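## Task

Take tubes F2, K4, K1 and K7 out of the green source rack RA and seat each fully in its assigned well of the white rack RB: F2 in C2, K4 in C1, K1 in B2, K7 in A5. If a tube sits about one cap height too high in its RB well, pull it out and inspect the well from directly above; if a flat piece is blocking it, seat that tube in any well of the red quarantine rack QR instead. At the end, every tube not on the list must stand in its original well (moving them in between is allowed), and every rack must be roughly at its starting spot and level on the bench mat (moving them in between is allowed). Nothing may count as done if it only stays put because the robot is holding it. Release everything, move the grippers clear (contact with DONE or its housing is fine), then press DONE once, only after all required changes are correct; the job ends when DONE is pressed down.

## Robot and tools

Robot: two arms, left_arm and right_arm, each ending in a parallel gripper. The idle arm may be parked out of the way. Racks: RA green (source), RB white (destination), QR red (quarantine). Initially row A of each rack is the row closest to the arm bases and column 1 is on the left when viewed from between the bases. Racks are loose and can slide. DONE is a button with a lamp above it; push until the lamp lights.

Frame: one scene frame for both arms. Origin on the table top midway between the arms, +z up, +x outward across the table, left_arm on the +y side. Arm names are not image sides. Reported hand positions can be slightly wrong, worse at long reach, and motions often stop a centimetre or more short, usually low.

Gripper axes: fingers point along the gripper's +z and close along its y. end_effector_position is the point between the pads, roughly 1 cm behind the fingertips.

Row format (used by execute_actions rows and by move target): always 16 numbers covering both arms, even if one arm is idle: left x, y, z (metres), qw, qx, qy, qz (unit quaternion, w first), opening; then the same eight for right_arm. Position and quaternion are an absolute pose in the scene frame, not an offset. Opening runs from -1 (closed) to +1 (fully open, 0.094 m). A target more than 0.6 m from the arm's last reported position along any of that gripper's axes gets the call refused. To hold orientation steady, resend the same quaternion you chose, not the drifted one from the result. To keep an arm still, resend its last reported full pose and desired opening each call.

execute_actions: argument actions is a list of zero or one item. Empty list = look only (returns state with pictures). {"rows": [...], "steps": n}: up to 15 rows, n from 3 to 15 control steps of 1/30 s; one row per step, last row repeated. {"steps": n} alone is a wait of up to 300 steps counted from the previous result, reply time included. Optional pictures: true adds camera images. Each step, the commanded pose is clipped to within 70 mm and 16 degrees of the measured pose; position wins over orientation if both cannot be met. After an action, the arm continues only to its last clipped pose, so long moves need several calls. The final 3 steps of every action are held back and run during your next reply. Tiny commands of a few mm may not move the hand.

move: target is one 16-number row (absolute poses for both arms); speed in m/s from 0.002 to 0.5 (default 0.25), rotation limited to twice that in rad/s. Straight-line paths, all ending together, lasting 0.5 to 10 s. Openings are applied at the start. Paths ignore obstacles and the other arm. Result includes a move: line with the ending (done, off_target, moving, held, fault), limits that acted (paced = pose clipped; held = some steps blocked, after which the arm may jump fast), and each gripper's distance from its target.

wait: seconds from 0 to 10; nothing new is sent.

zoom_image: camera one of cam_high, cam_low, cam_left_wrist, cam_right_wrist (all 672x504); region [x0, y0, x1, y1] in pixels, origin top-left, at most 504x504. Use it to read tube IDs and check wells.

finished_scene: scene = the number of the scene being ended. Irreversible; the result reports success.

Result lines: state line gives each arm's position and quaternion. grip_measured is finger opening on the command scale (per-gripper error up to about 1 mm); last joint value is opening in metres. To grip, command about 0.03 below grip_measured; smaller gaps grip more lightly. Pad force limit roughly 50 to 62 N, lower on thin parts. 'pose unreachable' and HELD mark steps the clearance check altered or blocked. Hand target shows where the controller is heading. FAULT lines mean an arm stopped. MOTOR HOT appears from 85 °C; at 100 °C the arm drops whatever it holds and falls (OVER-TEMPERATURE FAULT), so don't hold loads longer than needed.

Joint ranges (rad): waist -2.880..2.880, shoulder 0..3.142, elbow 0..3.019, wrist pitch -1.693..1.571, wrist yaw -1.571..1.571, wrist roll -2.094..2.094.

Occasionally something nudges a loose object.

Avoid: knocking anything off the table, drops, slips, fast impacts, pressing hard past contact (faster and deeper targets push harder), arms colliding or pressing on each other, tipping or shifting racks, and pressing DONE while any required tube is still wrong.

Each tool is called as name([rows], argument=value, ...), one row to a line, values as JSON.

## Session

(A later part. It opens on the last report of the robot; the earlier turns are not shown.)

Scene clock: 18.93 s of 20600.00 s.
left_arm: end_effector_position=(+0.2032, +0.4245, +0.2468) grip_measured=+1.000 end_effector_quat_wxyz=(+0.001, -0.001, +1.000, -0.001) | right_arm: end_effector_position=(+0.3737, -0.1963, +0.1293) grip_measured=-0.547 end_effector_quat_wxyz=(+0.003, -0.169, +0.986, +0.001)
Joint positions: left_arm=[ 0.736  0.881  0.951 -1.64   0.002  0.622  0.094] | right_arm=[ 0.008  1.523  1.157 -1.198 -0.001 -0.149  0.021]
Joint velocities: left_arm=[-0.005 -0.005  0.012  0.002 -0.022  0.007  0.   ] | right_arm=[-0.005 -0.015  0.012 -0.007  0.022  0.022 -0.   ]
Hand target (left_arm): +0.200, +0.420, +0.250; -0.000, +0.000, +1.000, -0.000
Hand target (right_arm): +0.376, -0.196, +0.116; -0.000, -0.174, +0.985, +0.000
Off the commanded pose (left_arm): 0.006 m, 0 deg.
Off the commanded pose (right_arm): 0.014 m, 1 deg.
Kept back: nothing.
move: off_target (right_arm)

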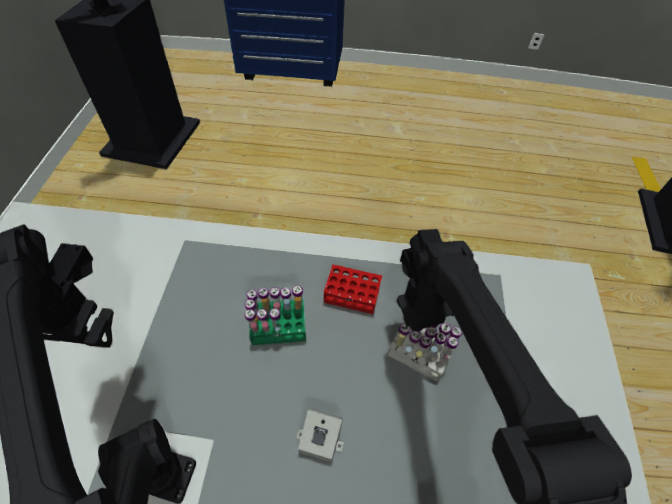

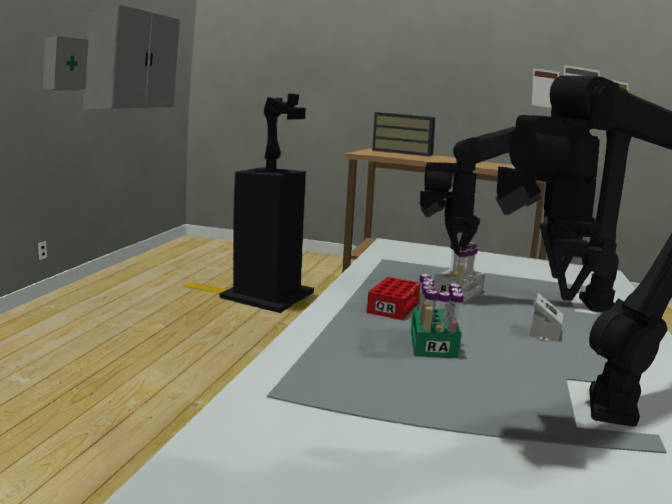

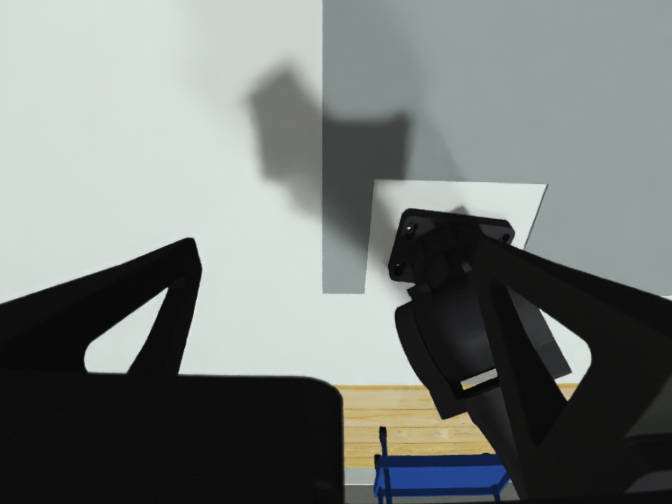

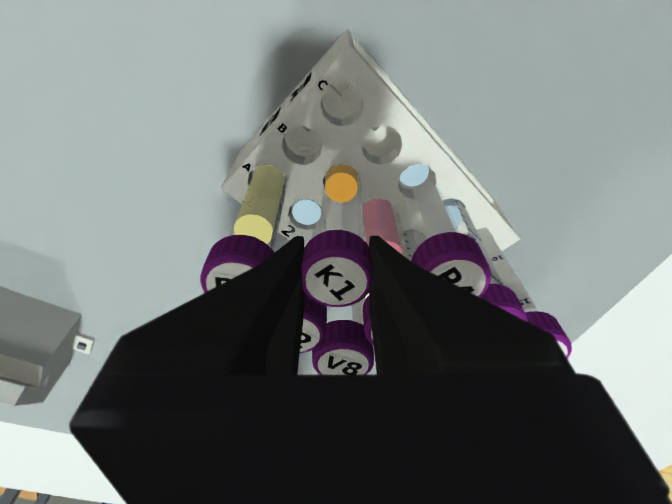

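execute_actions([
  {"rows":[[0.2,0.42,0.25,0,0,1,0,1,0.375,-0.196,0.128,0,-0.174,0.985,0,-0.45],[0.2,0.42,0.25,0,0,1,0,1,0.375,-0.196,0.128,0,-0.174,0.985,0,-0.45],[0.2,0.42,0.25,0,0,1,0,1,0.375,-0.196,0.128,0,-0.174,0.985,0,-0.45],[0.2,0.42,0.25,0,0,1,0,1,0.375,-0.196,0.128,0,-0.174,0.985,0,-0.45],[0.2,0.42,0.25,0,0,1,0,1,0.379,-0.196,0.135,0.006,-0.174,0.985,0,-0.45],[0.2,0.42,0.25,0,0,1,0,1,0.383,-0.195,0.141,0.012,-0.174,0.985,0,-0.45],[0.2,0.42,0.25,0,0,1,0,1,0.387,-0.194,0.147,0.018,-0.174,0.985,0,-0.45],[0.2,0.42,0.25,0,0,1,0,1,0.391,-0.193,0.153,0.024,-0.174,0.985,0,-0.45],[0.2,0.42,0.25,0,0,1,0,1,0.394,-0.192,0.159,0.03,-0.174,0.985,0,-0.45],[0.2,0.42,0.25,0,0,1,0,1,0.394,-0.192,0.165,0.03,-0.174,0.985,0,-0.45],[0.2,0.42,0.25,0,0,1,0,1,0.394,-0.192,0.171,0.03,-0.174,0.985,0,-0.45],[0.2,0.42,0.25,0,0,1,0,1,0.394,-0.192,0.177,0.03,-0.174,0.985,0,-0.45],[0.2,0.42,0.25,0,0,1,0,1,0.394,-0.192,0.183,0.03,-0.174,0.985,0,-0.45],[0.2,0.42,0.25,0,0,1,0,1,0.394,-0.192,0.188,0.03,-0.174,0.985,0,-0.45],[0.2,0.42,0.25,0,0,1,0,1,0.394,-0.192,0.192,0.03,-0.174,0.985,0,-0.45]]},
])

move(target=[0.2,0.42,0.25,0,0,1,0,1,0.432,0.084,0.195,0.015,-0.609,0.793,0,-0.36], speed=0.3)

Scene clock: 20.07 s of 20600.00 s.
left_arm: end_effector_position=(+0.2032, +0.4245, +0.2468) grip_measured=+1.000 end_effector_quat_wxyz=(+0.001, -0.001, +1.000, -0.001) | right_arm: end_effector_position=(+0.3724, -0.1966, +0.1359) grip_measured=-0.452 end_effector_quat_wxyz=(-0.005, -0.169, +0.986, +0.001)
Joint positions: left_arm=[ 0.736  0.881  0.951 -1.64   0.002  0.622  0.094] | right_arm=[ 0.008  1.523  1.175 -1.232 -0.001 -0.149  0.026]
Joint velocities: left_arm=[-0.015 -0.015  0.007 -0.002  0.037 -0.007  0.   ] | right_arm=[-0.015 -0.005  0.237 -0.359 -0.066 -0.051  0.   ]
Steps of this call (steps 1 to 22: nothing new was sent; steps 23 to 34: the first 12 steps of this action). Readings (end_effector_position):
23: left_arm (+0.2032, +0.4245, +0.2468) | right_arm (+0.3737, -0.1963, +0.1293)
24: left_arm (+0.2032, +0.4245, +0.2468) | right_arm (+0.3737, -0.1963, +0.1293)
26: left_arm (+0.2032, +0.4245, +0.2468) | right_arm (+0.3737, -0.1963, +0.1293)
30: left_arm (+0.2032, +0.4245, +0.2468) | right_arm (+0.3726, -0.1965, +0.1293)
34: the state above

Scene clock: 22.73 s of 20600.00 s.
left_arm: end_effector_position=(+0.2032, +0.4245, +0.2468) grip_measured=+1.000 end_effector_quat_wxyz=(+0.001, -0.001, +1.000, -0.001) | right_arm: end_effector_position=(+0.4234, +0.0740, +0.1850) grip_measured=-0.362 end_effector_quat_wxyz=(+0.002, -0.604, +0.797, +0.001)
Joint positions: left_arm=[ 0.736  0.881  0.951 -1.64   0.002  0.622  0.094] | right_arm=[ 0.458  1.896  1.8   -1.471 -0.001 -0.656  0.03 ]
Joint velocities: left_arm=[ 0.005 -0.024 -0.002 -0.007  0.007 -0.007  0.   ] | right_arm=[-0.005  0.005 -0.002 -0.012  0.007 -0.037 -0.   ]
Hand target (left_arm): +0.200, +0.420, +0.250; -0.000, +0.000, +1.000, -0.000
Hand target (right_arm): +0.436, +0.081, +0.197; +0.016, -0.609, +0.793, +0.001
Off your previous action's commanded pose (left_arm): 0.006 m, 0 deg at its last step (step 3 of this call).
Off your previous action's commanded pose (right_arm): 0.048 m, 4 deg at its last step (step 3 of this call).
Off the commanded pose (left_arm): 0.006 m, 0 deg.
Off the commanded pose (right_arm): 0.017 m, 2 deg.
Kept back: nothing.
move: off_target (right_arm)

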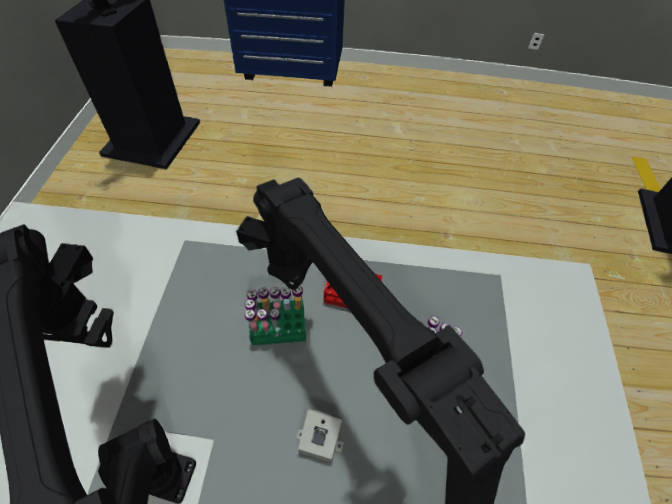

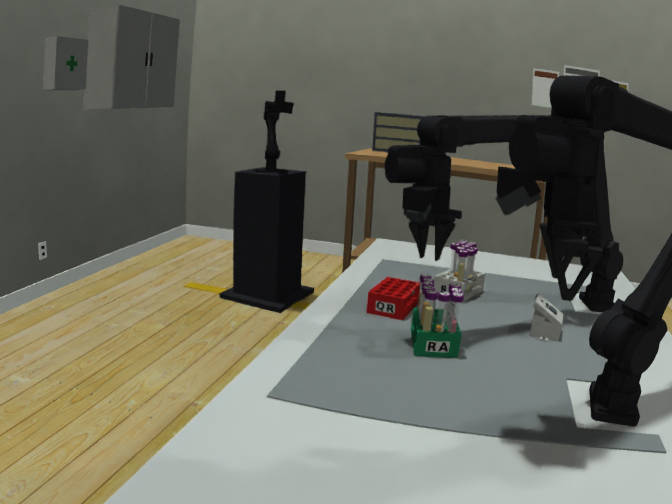

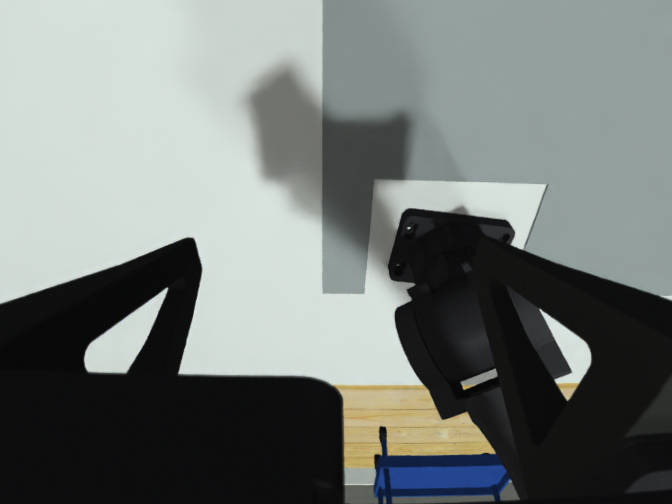

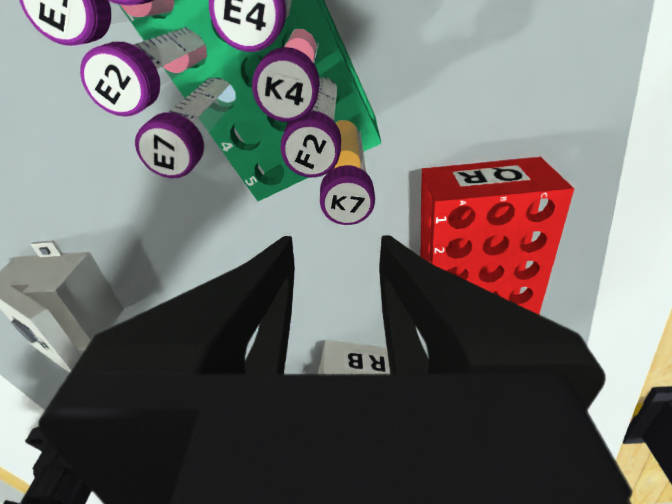

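Shift +3 mm x and descend.

move(target=[0.2,0.42,0.25,0,0,1,0,1,0.429,0.072,0.127,0,-0.609,0.793,0,-0.36], speed=0.05)

Scene clock: 24.50 s of 20600.00 s.
left_arm: end_effector_position=(+0.2032, +0.4245, +0.2468) grip_measured=+1.000 end_effector_quat_wxyz=(+0.001, -0.001, +1.000, -0.001) | right_arm: end_effector_position=(+0.4243, +0.0746, +0.1388) grip_measured=-0.362 end_effector_quat_wxyz=(+0.004, -0.607, +0.795, +0.001)
Joint positions: left_arm=[ 0.736  0.881  0.951 -1.64   0.002  0.622  0.094] | right_arm=[ 0.458  1.916  1.707 -1.354 -0.001 -0.663  0.03 ]
Joint velocities: left_arm=[-0.005  0.005 -0.017  0.002 -0.007 -0.007  0.   ] | right_arm=[-0.005  0.005  0.002  0.002 -0.007 -0.007 -0.001]
Hand target (left_arm): +0.200, +0.420, +0.250; -0.000, +0.000, +1.000, -0.000
Hand target (right_arm): +0.429, +0.072, +0.127; +0.000, -0.609, +0.793, -0.000
Off the commanded pose (left_arm): 0.006 m, 0 deg.
Off the commanded pose (right_arm): 0.013 m, 1 deg.
Kept back: nothing.
move: off_target (right_arm)

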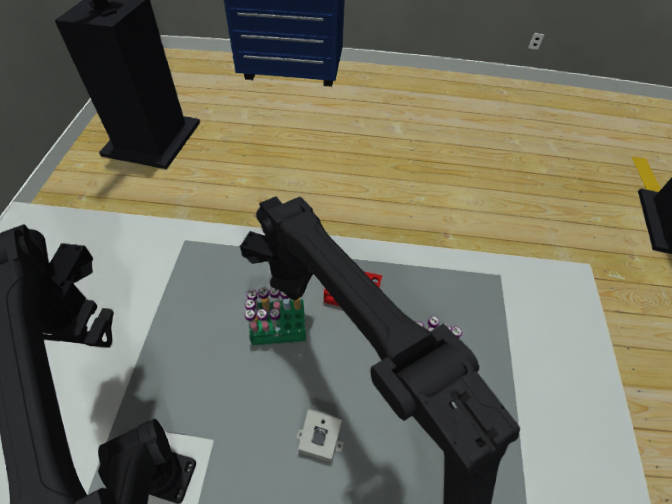

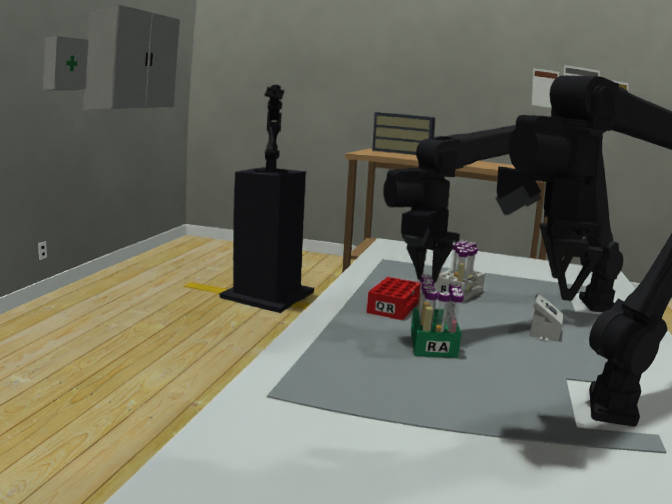

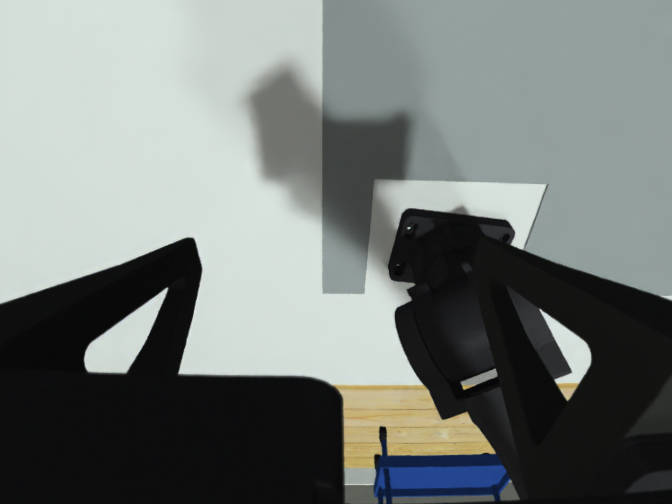

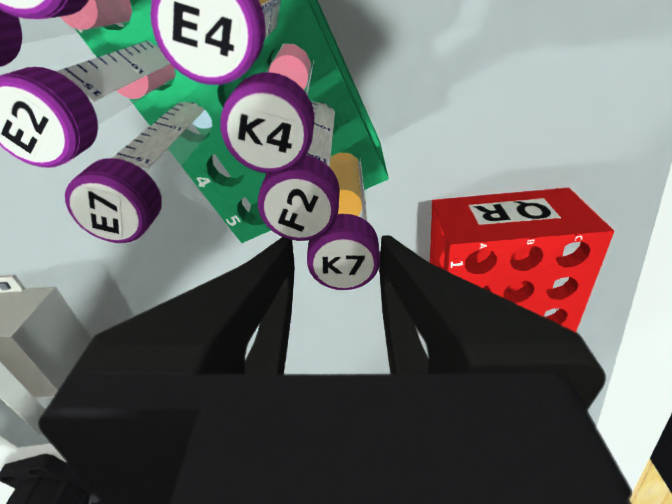

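execute_actions([
  {"rows":[[0.2,0.42,0.25,0,0,1,0,1,0.430,0.071,0.125,0,-0.609,0.793,0,-0.36],[0.2,0.42,0.25,0,0,1,0,1,0.431,0.07,0.123,0,-0.609,0.793,0,-0.36],[0.2,0.42,0.25,0,0,1,0,1,0.432,0.07,0.121,0,-0.609,0.793,0,-0.36],[0.2,0.42,0.25,0,0,1,0,1,0.432,0.07,0.121,0,-0.609,0.793,0,-0.36],[0.2,0.42,0.25,0,0,1,0,1,0.432,0.07,0.121,0,-0.609,0.793,0,-0.36],[0.2,0.42,0.25,0,0,1,0,1,0.432,0.07,0.121,0,-0.609,0.793,0,-0.42],[0.2,0.42,0.25,0,0,1,0,1,0.432,0.07,0.121,0,-0.609,0.793,0,-0.48],[0.2,0.42,0.25,0,0,1,0,1,0.432,0.07,0.121,0,-0.609,0.793,0,-0.52],[0.2,0.42,0.25,0,0,1,0,1,0.432,0.07,0.121,0,-0.609,0.793,0,-0.575]]},
])

execute_actions([
  {"rows":[[0.2,0.42,0.25,0,0,1,0,1,0.431,0.073,0.134,0,-0.609,0.793,0,-0.575],[0.2,0.42,0.25,0,0,1,0,1,0.432,0.075,0.140,0.006,-0.609,0.793,0,-0.575],[0.2,0.42,0.25,0,0,1,0,1,0.433,0.077,0.145,0.012,-0.609,0.793,0,-0.575],[0.2,0.42,0.25,0,0,1,0,1,0.435,0.079,0.150,0.018,-0.609,0.793,0,-0.575],[0.2,0.42,0.25,0,0,1,0,1,0.437,0.081,0.155,0.023,-0.609,0.793,0,-0.575],[0.2,0.42,0.25,0,0,1,0,1,0.439,0.082,0.160,0.028,-0.609,0.793,0,-0.575],[0.2,0.42,0.25,0,0,1,0,1,0.439,0.082,0.163,0.028,-0.609,0.793,0,-0.575],[0.2,0.42,0.25,0,0,1,0,1,0.439,0.082,0.166,0.028,-0.609,0.793,0,-0.575],[0.2,0.42,0.25,0,0,1,0,1,0.439,0.082,0.17,0.028,-0.609,0.793,0,-0.575],[0.2,0.42,0.25,0,0,1,0,1,0.439,0.082,0.173,0.028,-0.609,0.793,0,-0.575],[0.2,0.42,0.25,0,0,1,0,1,0.439,0.082,0.176,0.028,-0.609,0.793,0,-0.575],[0.2,0.42,0.25,0,0,1,0,1,0.439,0.082,0.18,0.028,-0.609,0.793,0,-0.575],[0.2,0.42,0.25,0,0,1,0,1,0.439,0.082,0.183,0.028,-0.609,0.793,0,-0.575],[0.2,0.42,0.25,0,0,1,0,1,0.439,0.082,0.186,0.028,-0.609,0.793,0,-0.575],[0.2,0.42,0.25,0,0,1,0,1,0.439,0.082,0.19,0.028,-0.609,0.793,0,-0.575]]},
])

execute_actions([
  {"rows":[[0.2,0.42,0.25,0,0,1,0,1,0.439,0.082,0.193,0.028,-0.609,0.793,0,-0.575],[0.2,0.42,0.25,0,0,1,0,1,0.439,0.082,0.196,0.028,-0.609,0.793,0,-0.575],[0.2,0.42,0.25,0,0,1,0,1,0.439,0.082,0.2,0.028,-0.609,0.793,0,-0.575],[0.2,0.42,0.25,0,0,1,0,1,0.439,0.082,0.204,0.028,-0.609,0.793,0,-0.575],[0.2,0.42,0.25,0,0,1,0,1,0.439,0.082,0.208,0.028,-0.609,0.793,0,-0.575],[0.2,0.42,0.25,0,0,1,0,1,0.439,0.082,0.212,0.028,-0.609,0.793,0,-0.575],[0.2,0.42,0.25,0,0,1,0,1,0.439,0.082,0.216,0.028,-0.609,0.793,0,-0.575],[0.2,0.42,0.25,0,0,1,0,1,0.439,0.082,0.22,0.028,-0.609,0.793,0,-0.575],[0.2,0.42,0.25,0,0,1,0,1,0.439,0.082,0.224,0.028,-0.609,0.793,0,-0.575],[0.2,0.42,0.25,0,0,1,0,1,0.439,0.082,0.228,0.028,-0.609,0.793,0,-0.575],[0.2,0.42,0.25,0,0,1,0,1,0.439,0.082,0.232,0.028,-0.609,0.793,0,-0.575],[0.2,0.42,0.25,0,0,1,0,1,0.439,0.082,0.235,0.028,-0.609,0.793,0,-0.575]]},
])

move(target=[0.2,0.42,0.25,0,0,1,0,1,0.28,-0.21,0.22,0,-0.819,0.574,0,-0.575])

move(target=[0.2,0.42,0.25,0,0,1,0,1,0.325,-0.256,0.185,0,-0.819,0.574,0,-0.575], speed=0.08)

Scene clock: 25.63 s of 20600.00 s.
left_arm: end_effector_position=(+0.2032, +0.4245, +0.2468) grip_measured=+1.000 end_effector_quat_wxyz=(+0.001, -0.001, +1.000, -0.001) | right_arm: end_effector_position=(+0.4270, +0.0727, +0.1357) grip_measured=-0.549 end_effector_quat_wxyz=(+0.006, -0.607, +0.795, +0.001)
Joint positions: left_arm=[ 0.736  0.881  0.951 -1.64   0.002  0.622  0.094] | right_arm=[ 0.453  1.918  1.701 -1.342 -0.001 -0.669  0.021]
Joint velocities: left_arm=[-0.015 -0.005 -0.017 -0.012  0.007 -0.066  0.   ] | right_arm=[-0.015 -0.024  0.012 -0.002  0.037 -0.022  0.   ]
Steps of this call (steps 1 to 22: nothing new was sent; steps 23 to 34: the first 12 steps of this action). Readings (end_effector_position):
23: left_arm (+0.2032, +0.4245, +0.2468) | right_arm (+0.4244, +0.0747, +0.1388)
24: left_arm (+0.2032, +0.4245, +0.2468) | right_arm (+0.4247, +0.0749, +0.1385)
26: left_arm (+0.2032, +0.4245, +0.2468) | right_arm (+0.4258, +0.0749, +0.1378)
30: left_arm (+0.2032, +0.4245, +0.2468) | right_arm (+0.4267, +0.0733, +0.1358)
34: the state above

Scene clock: 26.13 s of 20600.00 s.
left_arm: end_effector_position=(+0.2032, +0.4245, +0.2468) grip_measured=+1.000 end_effector_quat_wxyz=(+0.001, -0.001, +1.000, -0.001) | right_arm: end_effector_position=(+0.4258, +0.0718, +0.1429) grip_measured=-0.549 end_effector_quat_wxyz=(+0.000, -0.607, +0.795, +0.001)
Joint positions: left_arm=[ 0.736  0.881  0.951 -1.64   0.002  0.622  0.094] | right_arm=[ 0.453  1.918  1.721 -1.374 -0.001 -0.669  0.021]
Joint velocities: left_arm=[ 0.005 -0.005 -0.007 -0.017  0.051 -0.081  0.   ] | right_arm=[-0.015  0.015  0.208 -0.232 -0.007  0.081 -0.001]
Off your previous action's commanded pose (left_arm): 0.006 m, 0 deg at its last step (step 3 of this call).
Off your previous action's commanded pose (right_arm): 0.016 m, 1 deg at its last step (step 3 of this call).
Steps of this call (steps 1 to 3: the last 3 steps of your previous action; steps 4 to 15: the first 12 steps of this action). Readings (end_effector_position):
4: left_arm (+0.2032, +0.4245, +0.2468) | right_arm (+0.4269, +0.0726, +0.1357)
5: left_arm (+0.2032, +0.4245, +0.2468) | right_arm (+0.4266, +0.0724, +0.1357)
7: left_arm (+0.2032, +0.4245, +0.2468) | right_arm (+0.4265, +0.0723, +0.1357)
11: left_arm (+0.2032, +0.4245, +0.2468) | right_arm (+0.4259, +0.0719, +0.1364)
15: the state above

Scene clock: 26.63 s of 20600.00 s.
left_arm: end_effector_position=(+0.2032, +0.4245, +0.2468) grip_measured=+1.000 end_effector_quat_wxyz=(+0.001, -0.001, +1.000, -0.001) | right_arm: end_effector_position=(+0.4281, +0.0735, +0.1896) grip_measured=-0.549 end_effector_quat_wxyz=(-0.007, -0.607, +0.795, +0.001)
Joint positions: left_arm=[ 0.736  0.881  0.951 -1.64   0.002  0.622  0.094] | right_arm=[ 0.453  1.918  1.844 -1.512 -0.001 -0.669  0.021]
Joint velocities: left_arm=[ 0.005 -0.005 -0.002 -0.017 -0.022  0.007  0.   ] | right_arm=[-0.005 -0.015  0.286 -0.286  0.037 -0.007 -0.   ]
Off your previous action's commanded pose (left_arm): 0.006 m, 0 deg at its last step (step 3 of this call).
Off your previous action's commanded pose (right_arm): 0.042 m, 3 deg at its last step (step 3 of this call).
Steps of this call (steps 1 to 3: the last 3 steps of your previous action; steps 4 to 15: the first 12 steps of this action). Readings (end_effector_position):
4: left_arm (+0.2032, +0.4245, +0.2468) | right_arm (+0.4267, +0.0725, +0.1538)
5: left_arm (+0.2032, +0.4245, +0.2468) | right_arm (+0.4269, +0.0727, +0.1567)
7: left_arm (+0.2032, +0.4245, +0.2468) | right_arm (+0.4271, +0.0728, +0.1623)
11: left_arm (+0.2032, +0.4245, +0.2468) | right_arm (+0.4273, +0.0729, +0.1749)
15: the state above

Scene clock: 28.97 s of 20600.00 s.
left_arm: end_effector_position=(+0.2032, +0.4245, +0.2468) grip_measured=+1.000 end_effector_quat_wxyz=(+0.001, -0.001, +1.000, -0.001) | right_arm: end_effector_position=(+0.2783, -0.2074, +0.2170) grip_measured=-0.549 end_effector_quat_wxyz=(-0.002, +0.813, -0.582, +0.006)
Joint positions: left_arm=[ 0.736  0.881  0.951 -1.64   0.002  0.622  0.094] | right_arm=[ 0.034  1.212  1.091 -1.44   0.006 -1.684  0.021]
Joint velocities: left_arm=[ 0.005 -0.024 -0.017 -0.007 -0.037 -0.007  0.   ] | right_arm=[-0.015  0.005 -0.002  0.002  0.066  0.022 -0.001]
Hand target (left_arm): +0.200, +0.420, +0.250; -0.000, +0.000, +1.000, -0.000
Hand target (right_arm): +0.275, -0.207, +0.217; +0.000, +0.819, -0.574, +0.001
Off your previous action's commanded pose (left_arm): 0.006 m, 0 deg at its last step (step 3 of this call).
Off your previous action's commanded pose (right_arm): 0.038 m, 4 deg at its last step (step 3 of this call).
Off the commanded pose (left_arm): 0.006 m, 0 deg.
Off the commanded pose (right_arm): 0.004 m, 1 deg.
Kept back: nothing.
move: done

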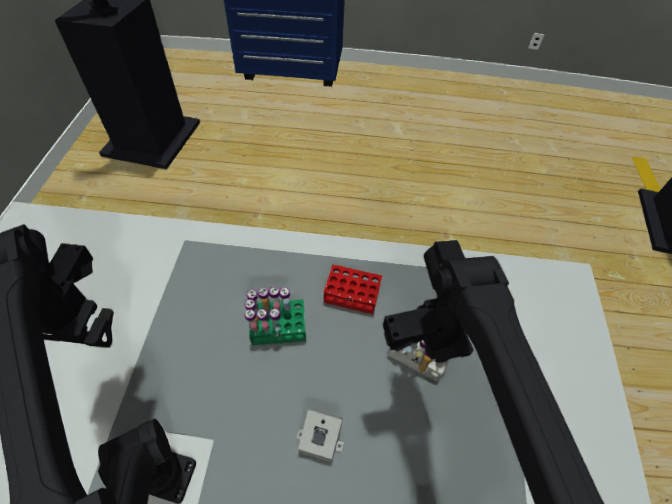

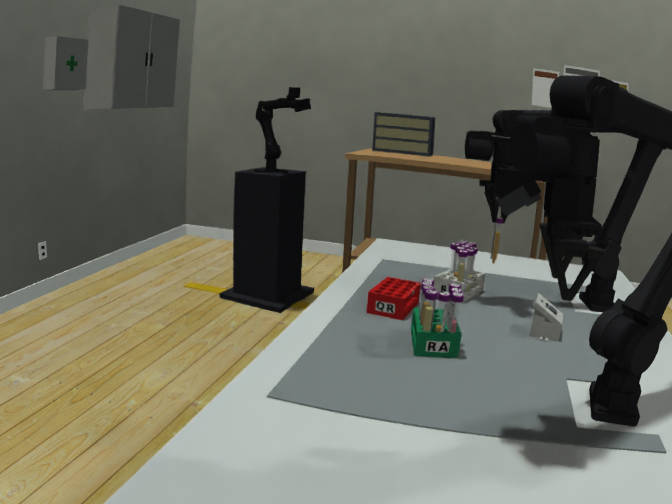

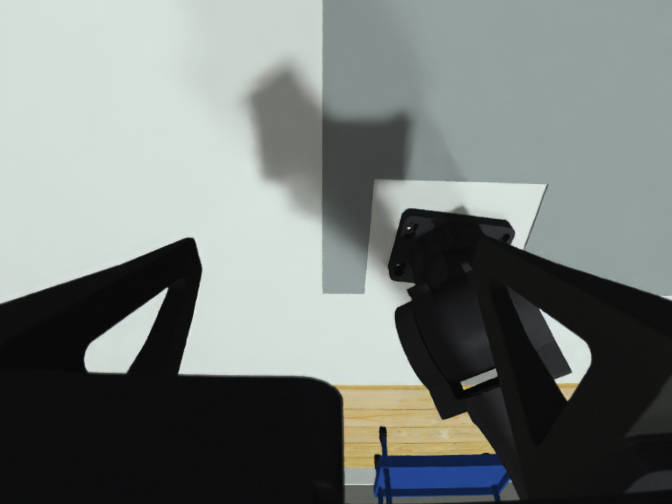

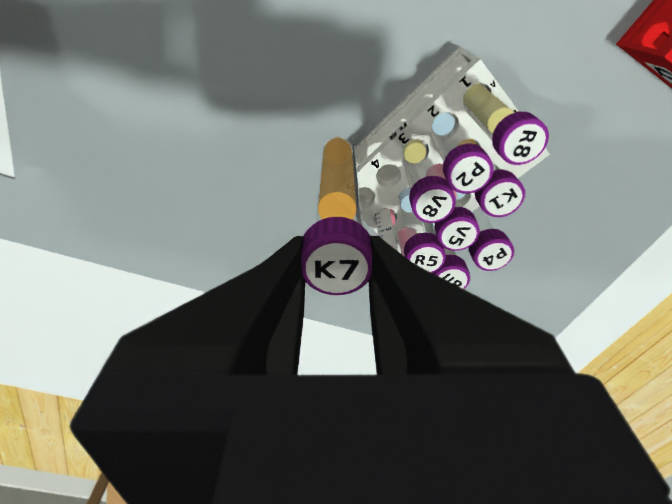

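Scene clock: 30.23 s of 20600.00 s.
left_arm: end_effector_position=(+0.2032, +0.4245, +0.2468) grip_measured=+1.000 end_effector_quat_wxyz=(+0.001, -0.001, +1.000, -0.001) | right_arm: end_effector_position=(+0.3117, -0.2562, +0.1796) grip_measured=-0.549 end_effector_quat_wxyz=(+0.011, +0.815, -0.579, -0.009)
Joint positions: left_arm=[ 0.736  0.881  0.951 -1.64   0.002  0.622  0.094] | right_arm=[-0.119  1.327  1.091 -1.363  0.005 -1.844  0.021]
Joint velocities: left_arm=[ 0.005 -0.005  0.007  0.017 -0.007  0.037  0.   ] | right_arm=[-0.005 -0.015  0.002  0.007 -0.066 -0.051 -0.001]
Hand target (left_arm): +0.200, +0.420, +0.250; -0.000, +0.000, +1.000, -0.000
Hand target (right_arm): +0.324, -0.256, +0.186; +0.001, +0.819, -0.574, +0.001
Off the commanded pose (left_arm): 0.006 m, 0 deg.
Off the commanded pose (right_arm): 0.014 m, 2 deg.
Kept back: nothing.
move: off_target (right_arm)

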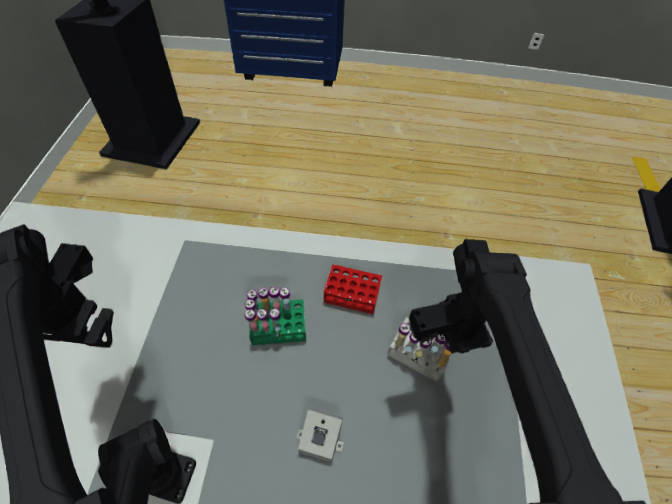

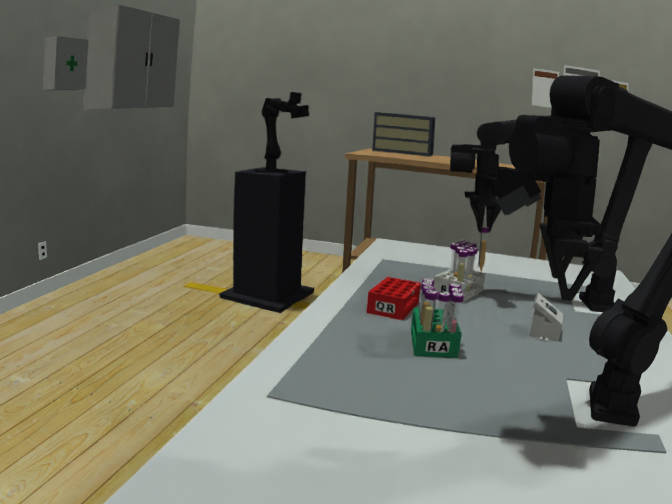

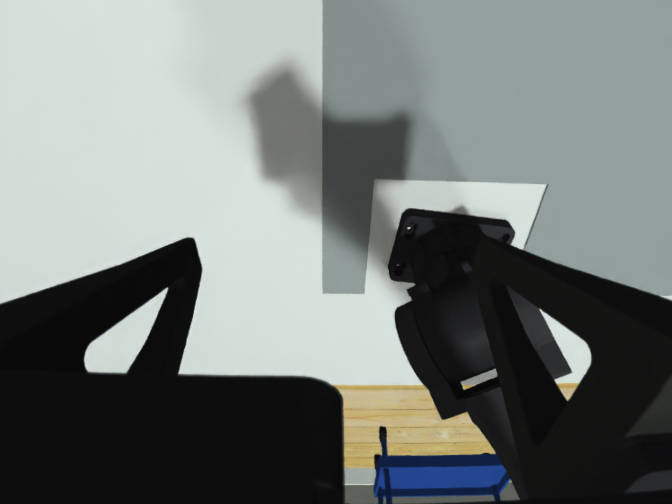

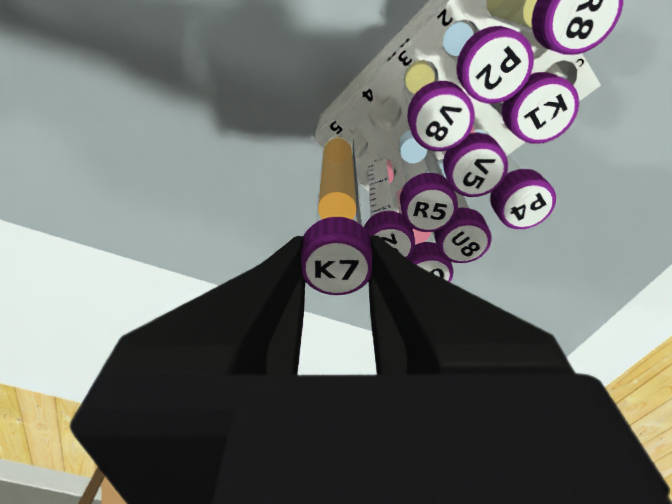

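move(target=[0.2,0.42,0.25,0,0,1,0,1,0.322,-0.257,0.163,0.004,-0.819,0.574,-0.004,-0.575], speed=0.03)

Scene clock: 31.37 s of 20600.00 s.
left_arm: end_effector_position=(+0.2032, +0.4245, +0.2468) grip_measured=+1.000 end_effector_quat_wxyz=(+0.001, -0.001, +1.000, -0.001) | right_arm: end_effector_position=(+0.3194, -0.2551, +0.1690) grip_measured=-0.549 end_effector_quat_wxyz=(-0.004, +0.817, -0.577, +0.006)
Joint positions: left_arm=[ 0.736  0.881  0.951 -1.64   0.002  0.622  0.094] | right_arm=[-0.119  1.327  1.063 -1.293  0.002 -1.849  0.021]
Joint velocities: left_arm=[-0.015 -0.024 -0.002  0.007  0.081  0.007  0.   ] | right_arm=[ 0.005  0.005 -0.002  0.007 -0.139  0.022 -0.   ]
Hand target (left_arm): +0.200, +0.420, +0.250; -0.000, +0.000, +1.000, -0.000
Hand target (right_arm): +0.322, -0.257, +0.163; -0.004, +0.819, -0.574, +0.004
Off the commanded pose (left_arm): 0.006 m, 0 deg.
Off the commanded pose (right_arm): 0.007 m, 0 deg.
Kept back: nothing.
move: done

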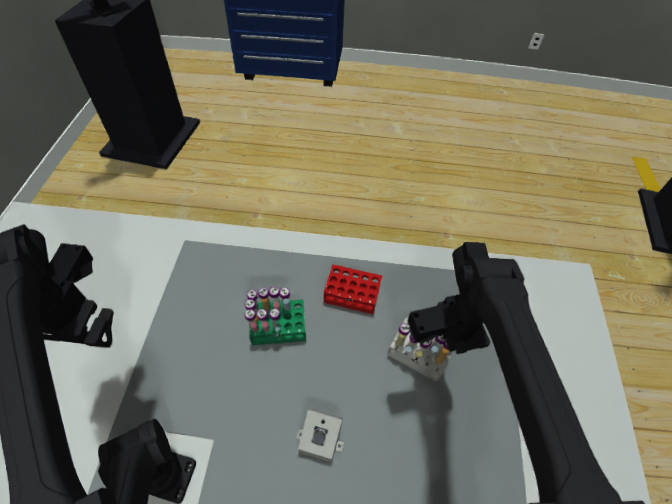

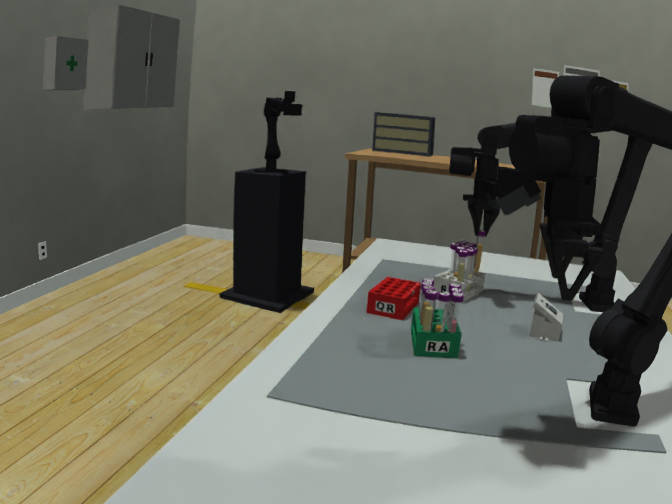

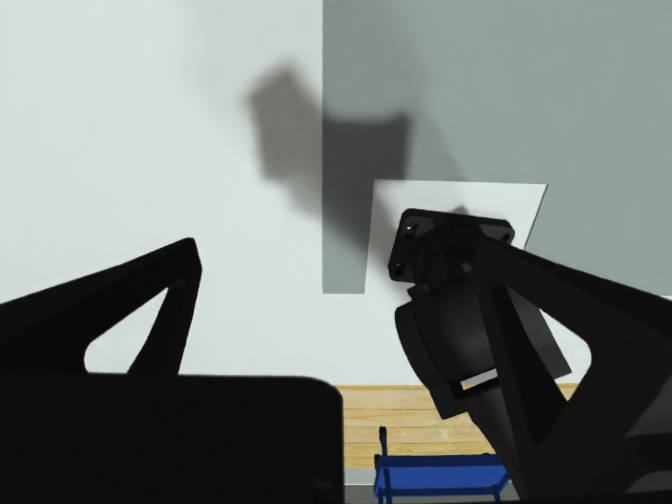

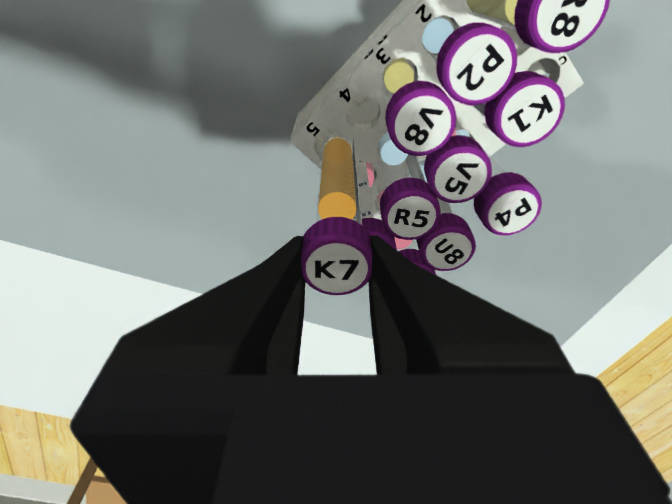

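Overshot ~4 mm; correct while descending.

move(target=[0.2,0.42,0.25,0,0,1,0,1,0.314,-0.258,0.147,-0.004,-0.819,0.574,0.005,-0.575], speed=0.025)

move(target=[0.2,0.42,0.25,0,0,1,0,1,0.315,-0.258,0.116,-0.004,-0.819,0.574,0.005,-0.575], speed=0.03)

Scene clock: 32.73 s of 20600.00 s.
left_arm: end_effector_position=(+0.2032, +0.4245, +0.2468) grip_measured=+1.000 end_effector_quat_wxyz=(+0.001, -0.001, +1.000, -0.001) | right_arm: end_effector_position=(+0.3147, -0.2555, +0.1569) grip_measured=-0.549 end_effector_quat_wxyz=(-0.001, +0.817, -0.576, +0.003)
Joint positions: left_arm=[ 0.736  0.881  0.951 -1.64   0.002  0.622  0.094] | right_arm=[-0.12   1.328  1.031 -1.267  0.002 -1.85   0.021]
Joint velocities: left_arm=[-0.005  0.005  0.022 -0.012  0.095 -0.007  0.   ] | right_arm=[-0.015 -0.005  0.032 -0.017  0.037  0.022  0.   ]
Hand target (left_arm): +0.200, +0.420, +0.250; -0.000, +0.000, +1.000, -0.000
Hand target (right_arm): +0.314, -0.258, +0.147; +0.004, +0.819, -0.574, -0.005
Off the commanded pose (left_arm): 0.006 m, 0 deg.
Off the commanded pose (right_arm): 0.010 m, 1 deg.
Kept back: nothing.
move: done

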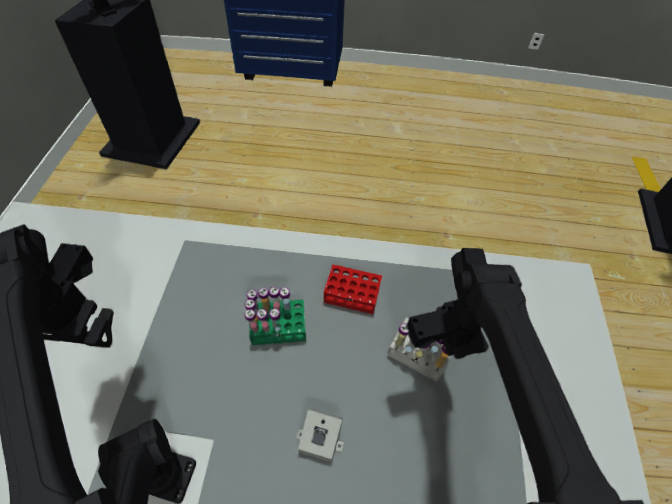

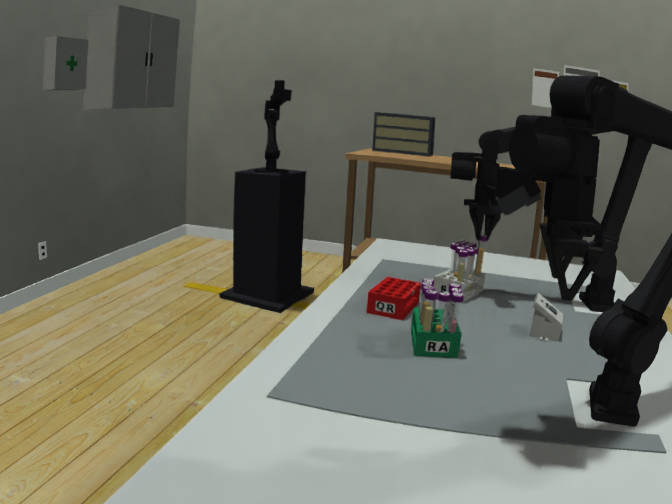

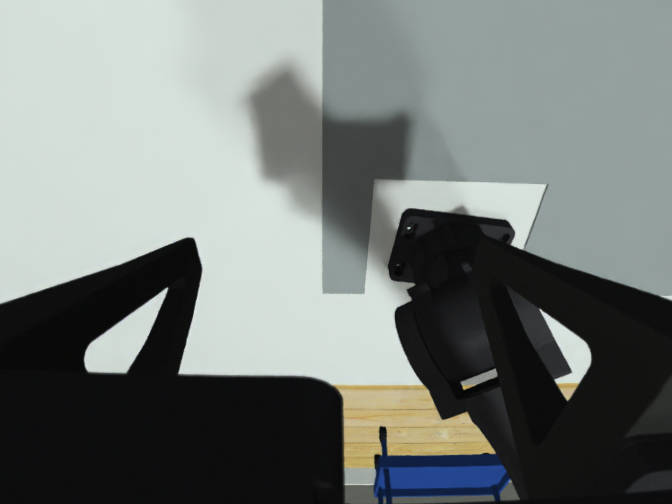

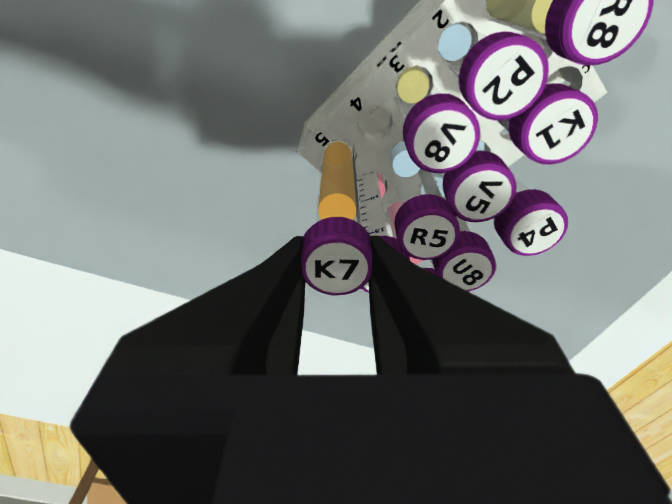

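Scene clock: 34.33 s of 20600.00 s.
left_arm: end_effector_position=(+0.2032, +0.4245, +0.2468) grip_measured=+1.000 end_effector_quat_wxyz=(+0.001, -0.001, +1.000, -0.001) | right_arm: end_effector_position=(+0.3166, -0.2564, +0.1290) grip_measured=-0.549 end_effector_quat_wxyz=(-0.001, +0.817, -0.577, +0.004)
Joint positions: left_arm=[ 0.736  0.881  0.951 -1.64   0.002  0.622  0.094] | right_arm=[-0.122  1.358  0.982 -1.186  0.003 -1.851  0.021]
Joint velocities: left_arm=[-0.015 -0.005  0.012 -0.002  0.007  0.007  0.   ] | right_arm=[-0.015 -0.015  0.017  0.007  0.037  0.051 -0.001]
Hand target (left_arm): +0.200, +0.420, +0.250; -0.000, +0.000, +1.000, -0.000
Hand target (right_arm): +0.315, -0.258, +0.116; +0.004, +0.819, -0.574, -0.005
Off the commanded pose (left_arm): 0.006 m, 0 deg.
Off the commanded pose (right_arm): 0.013 m, 1 deg.
Kept back: nothing.
move: off_target (right_arm)

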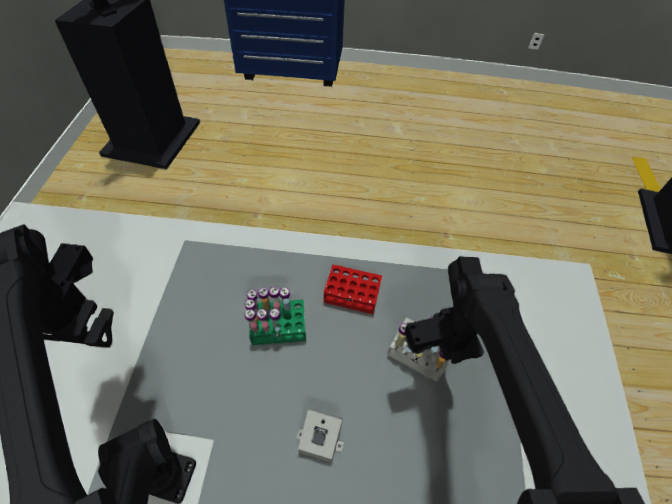

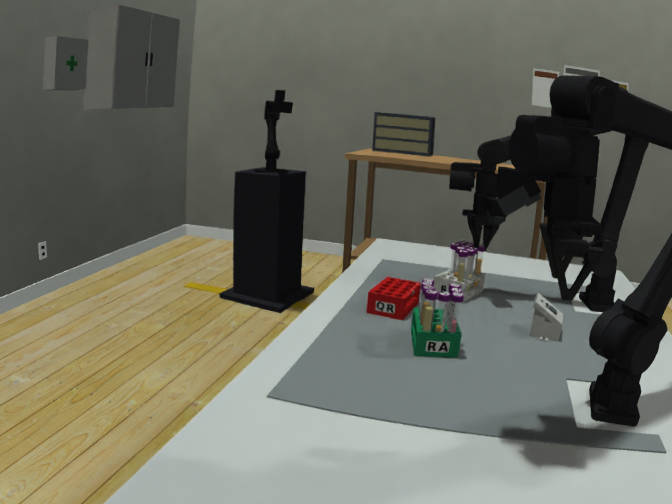

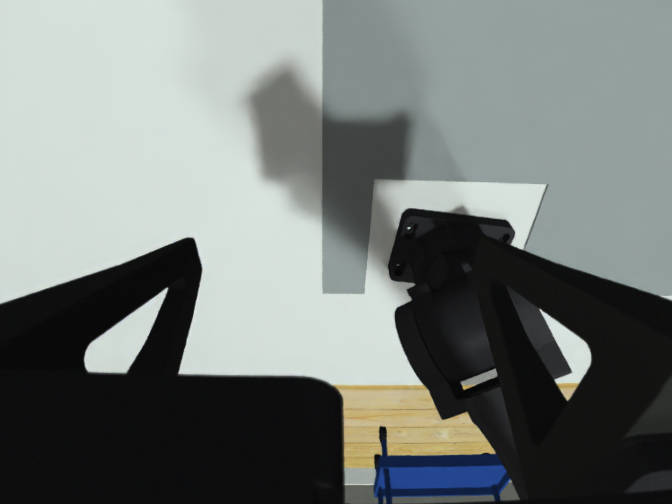

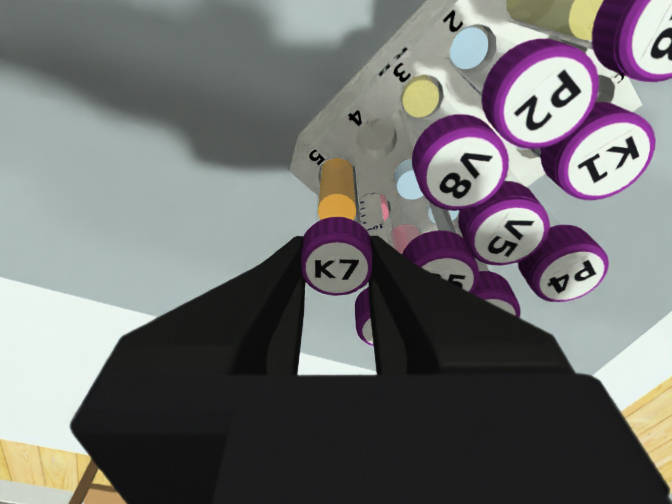

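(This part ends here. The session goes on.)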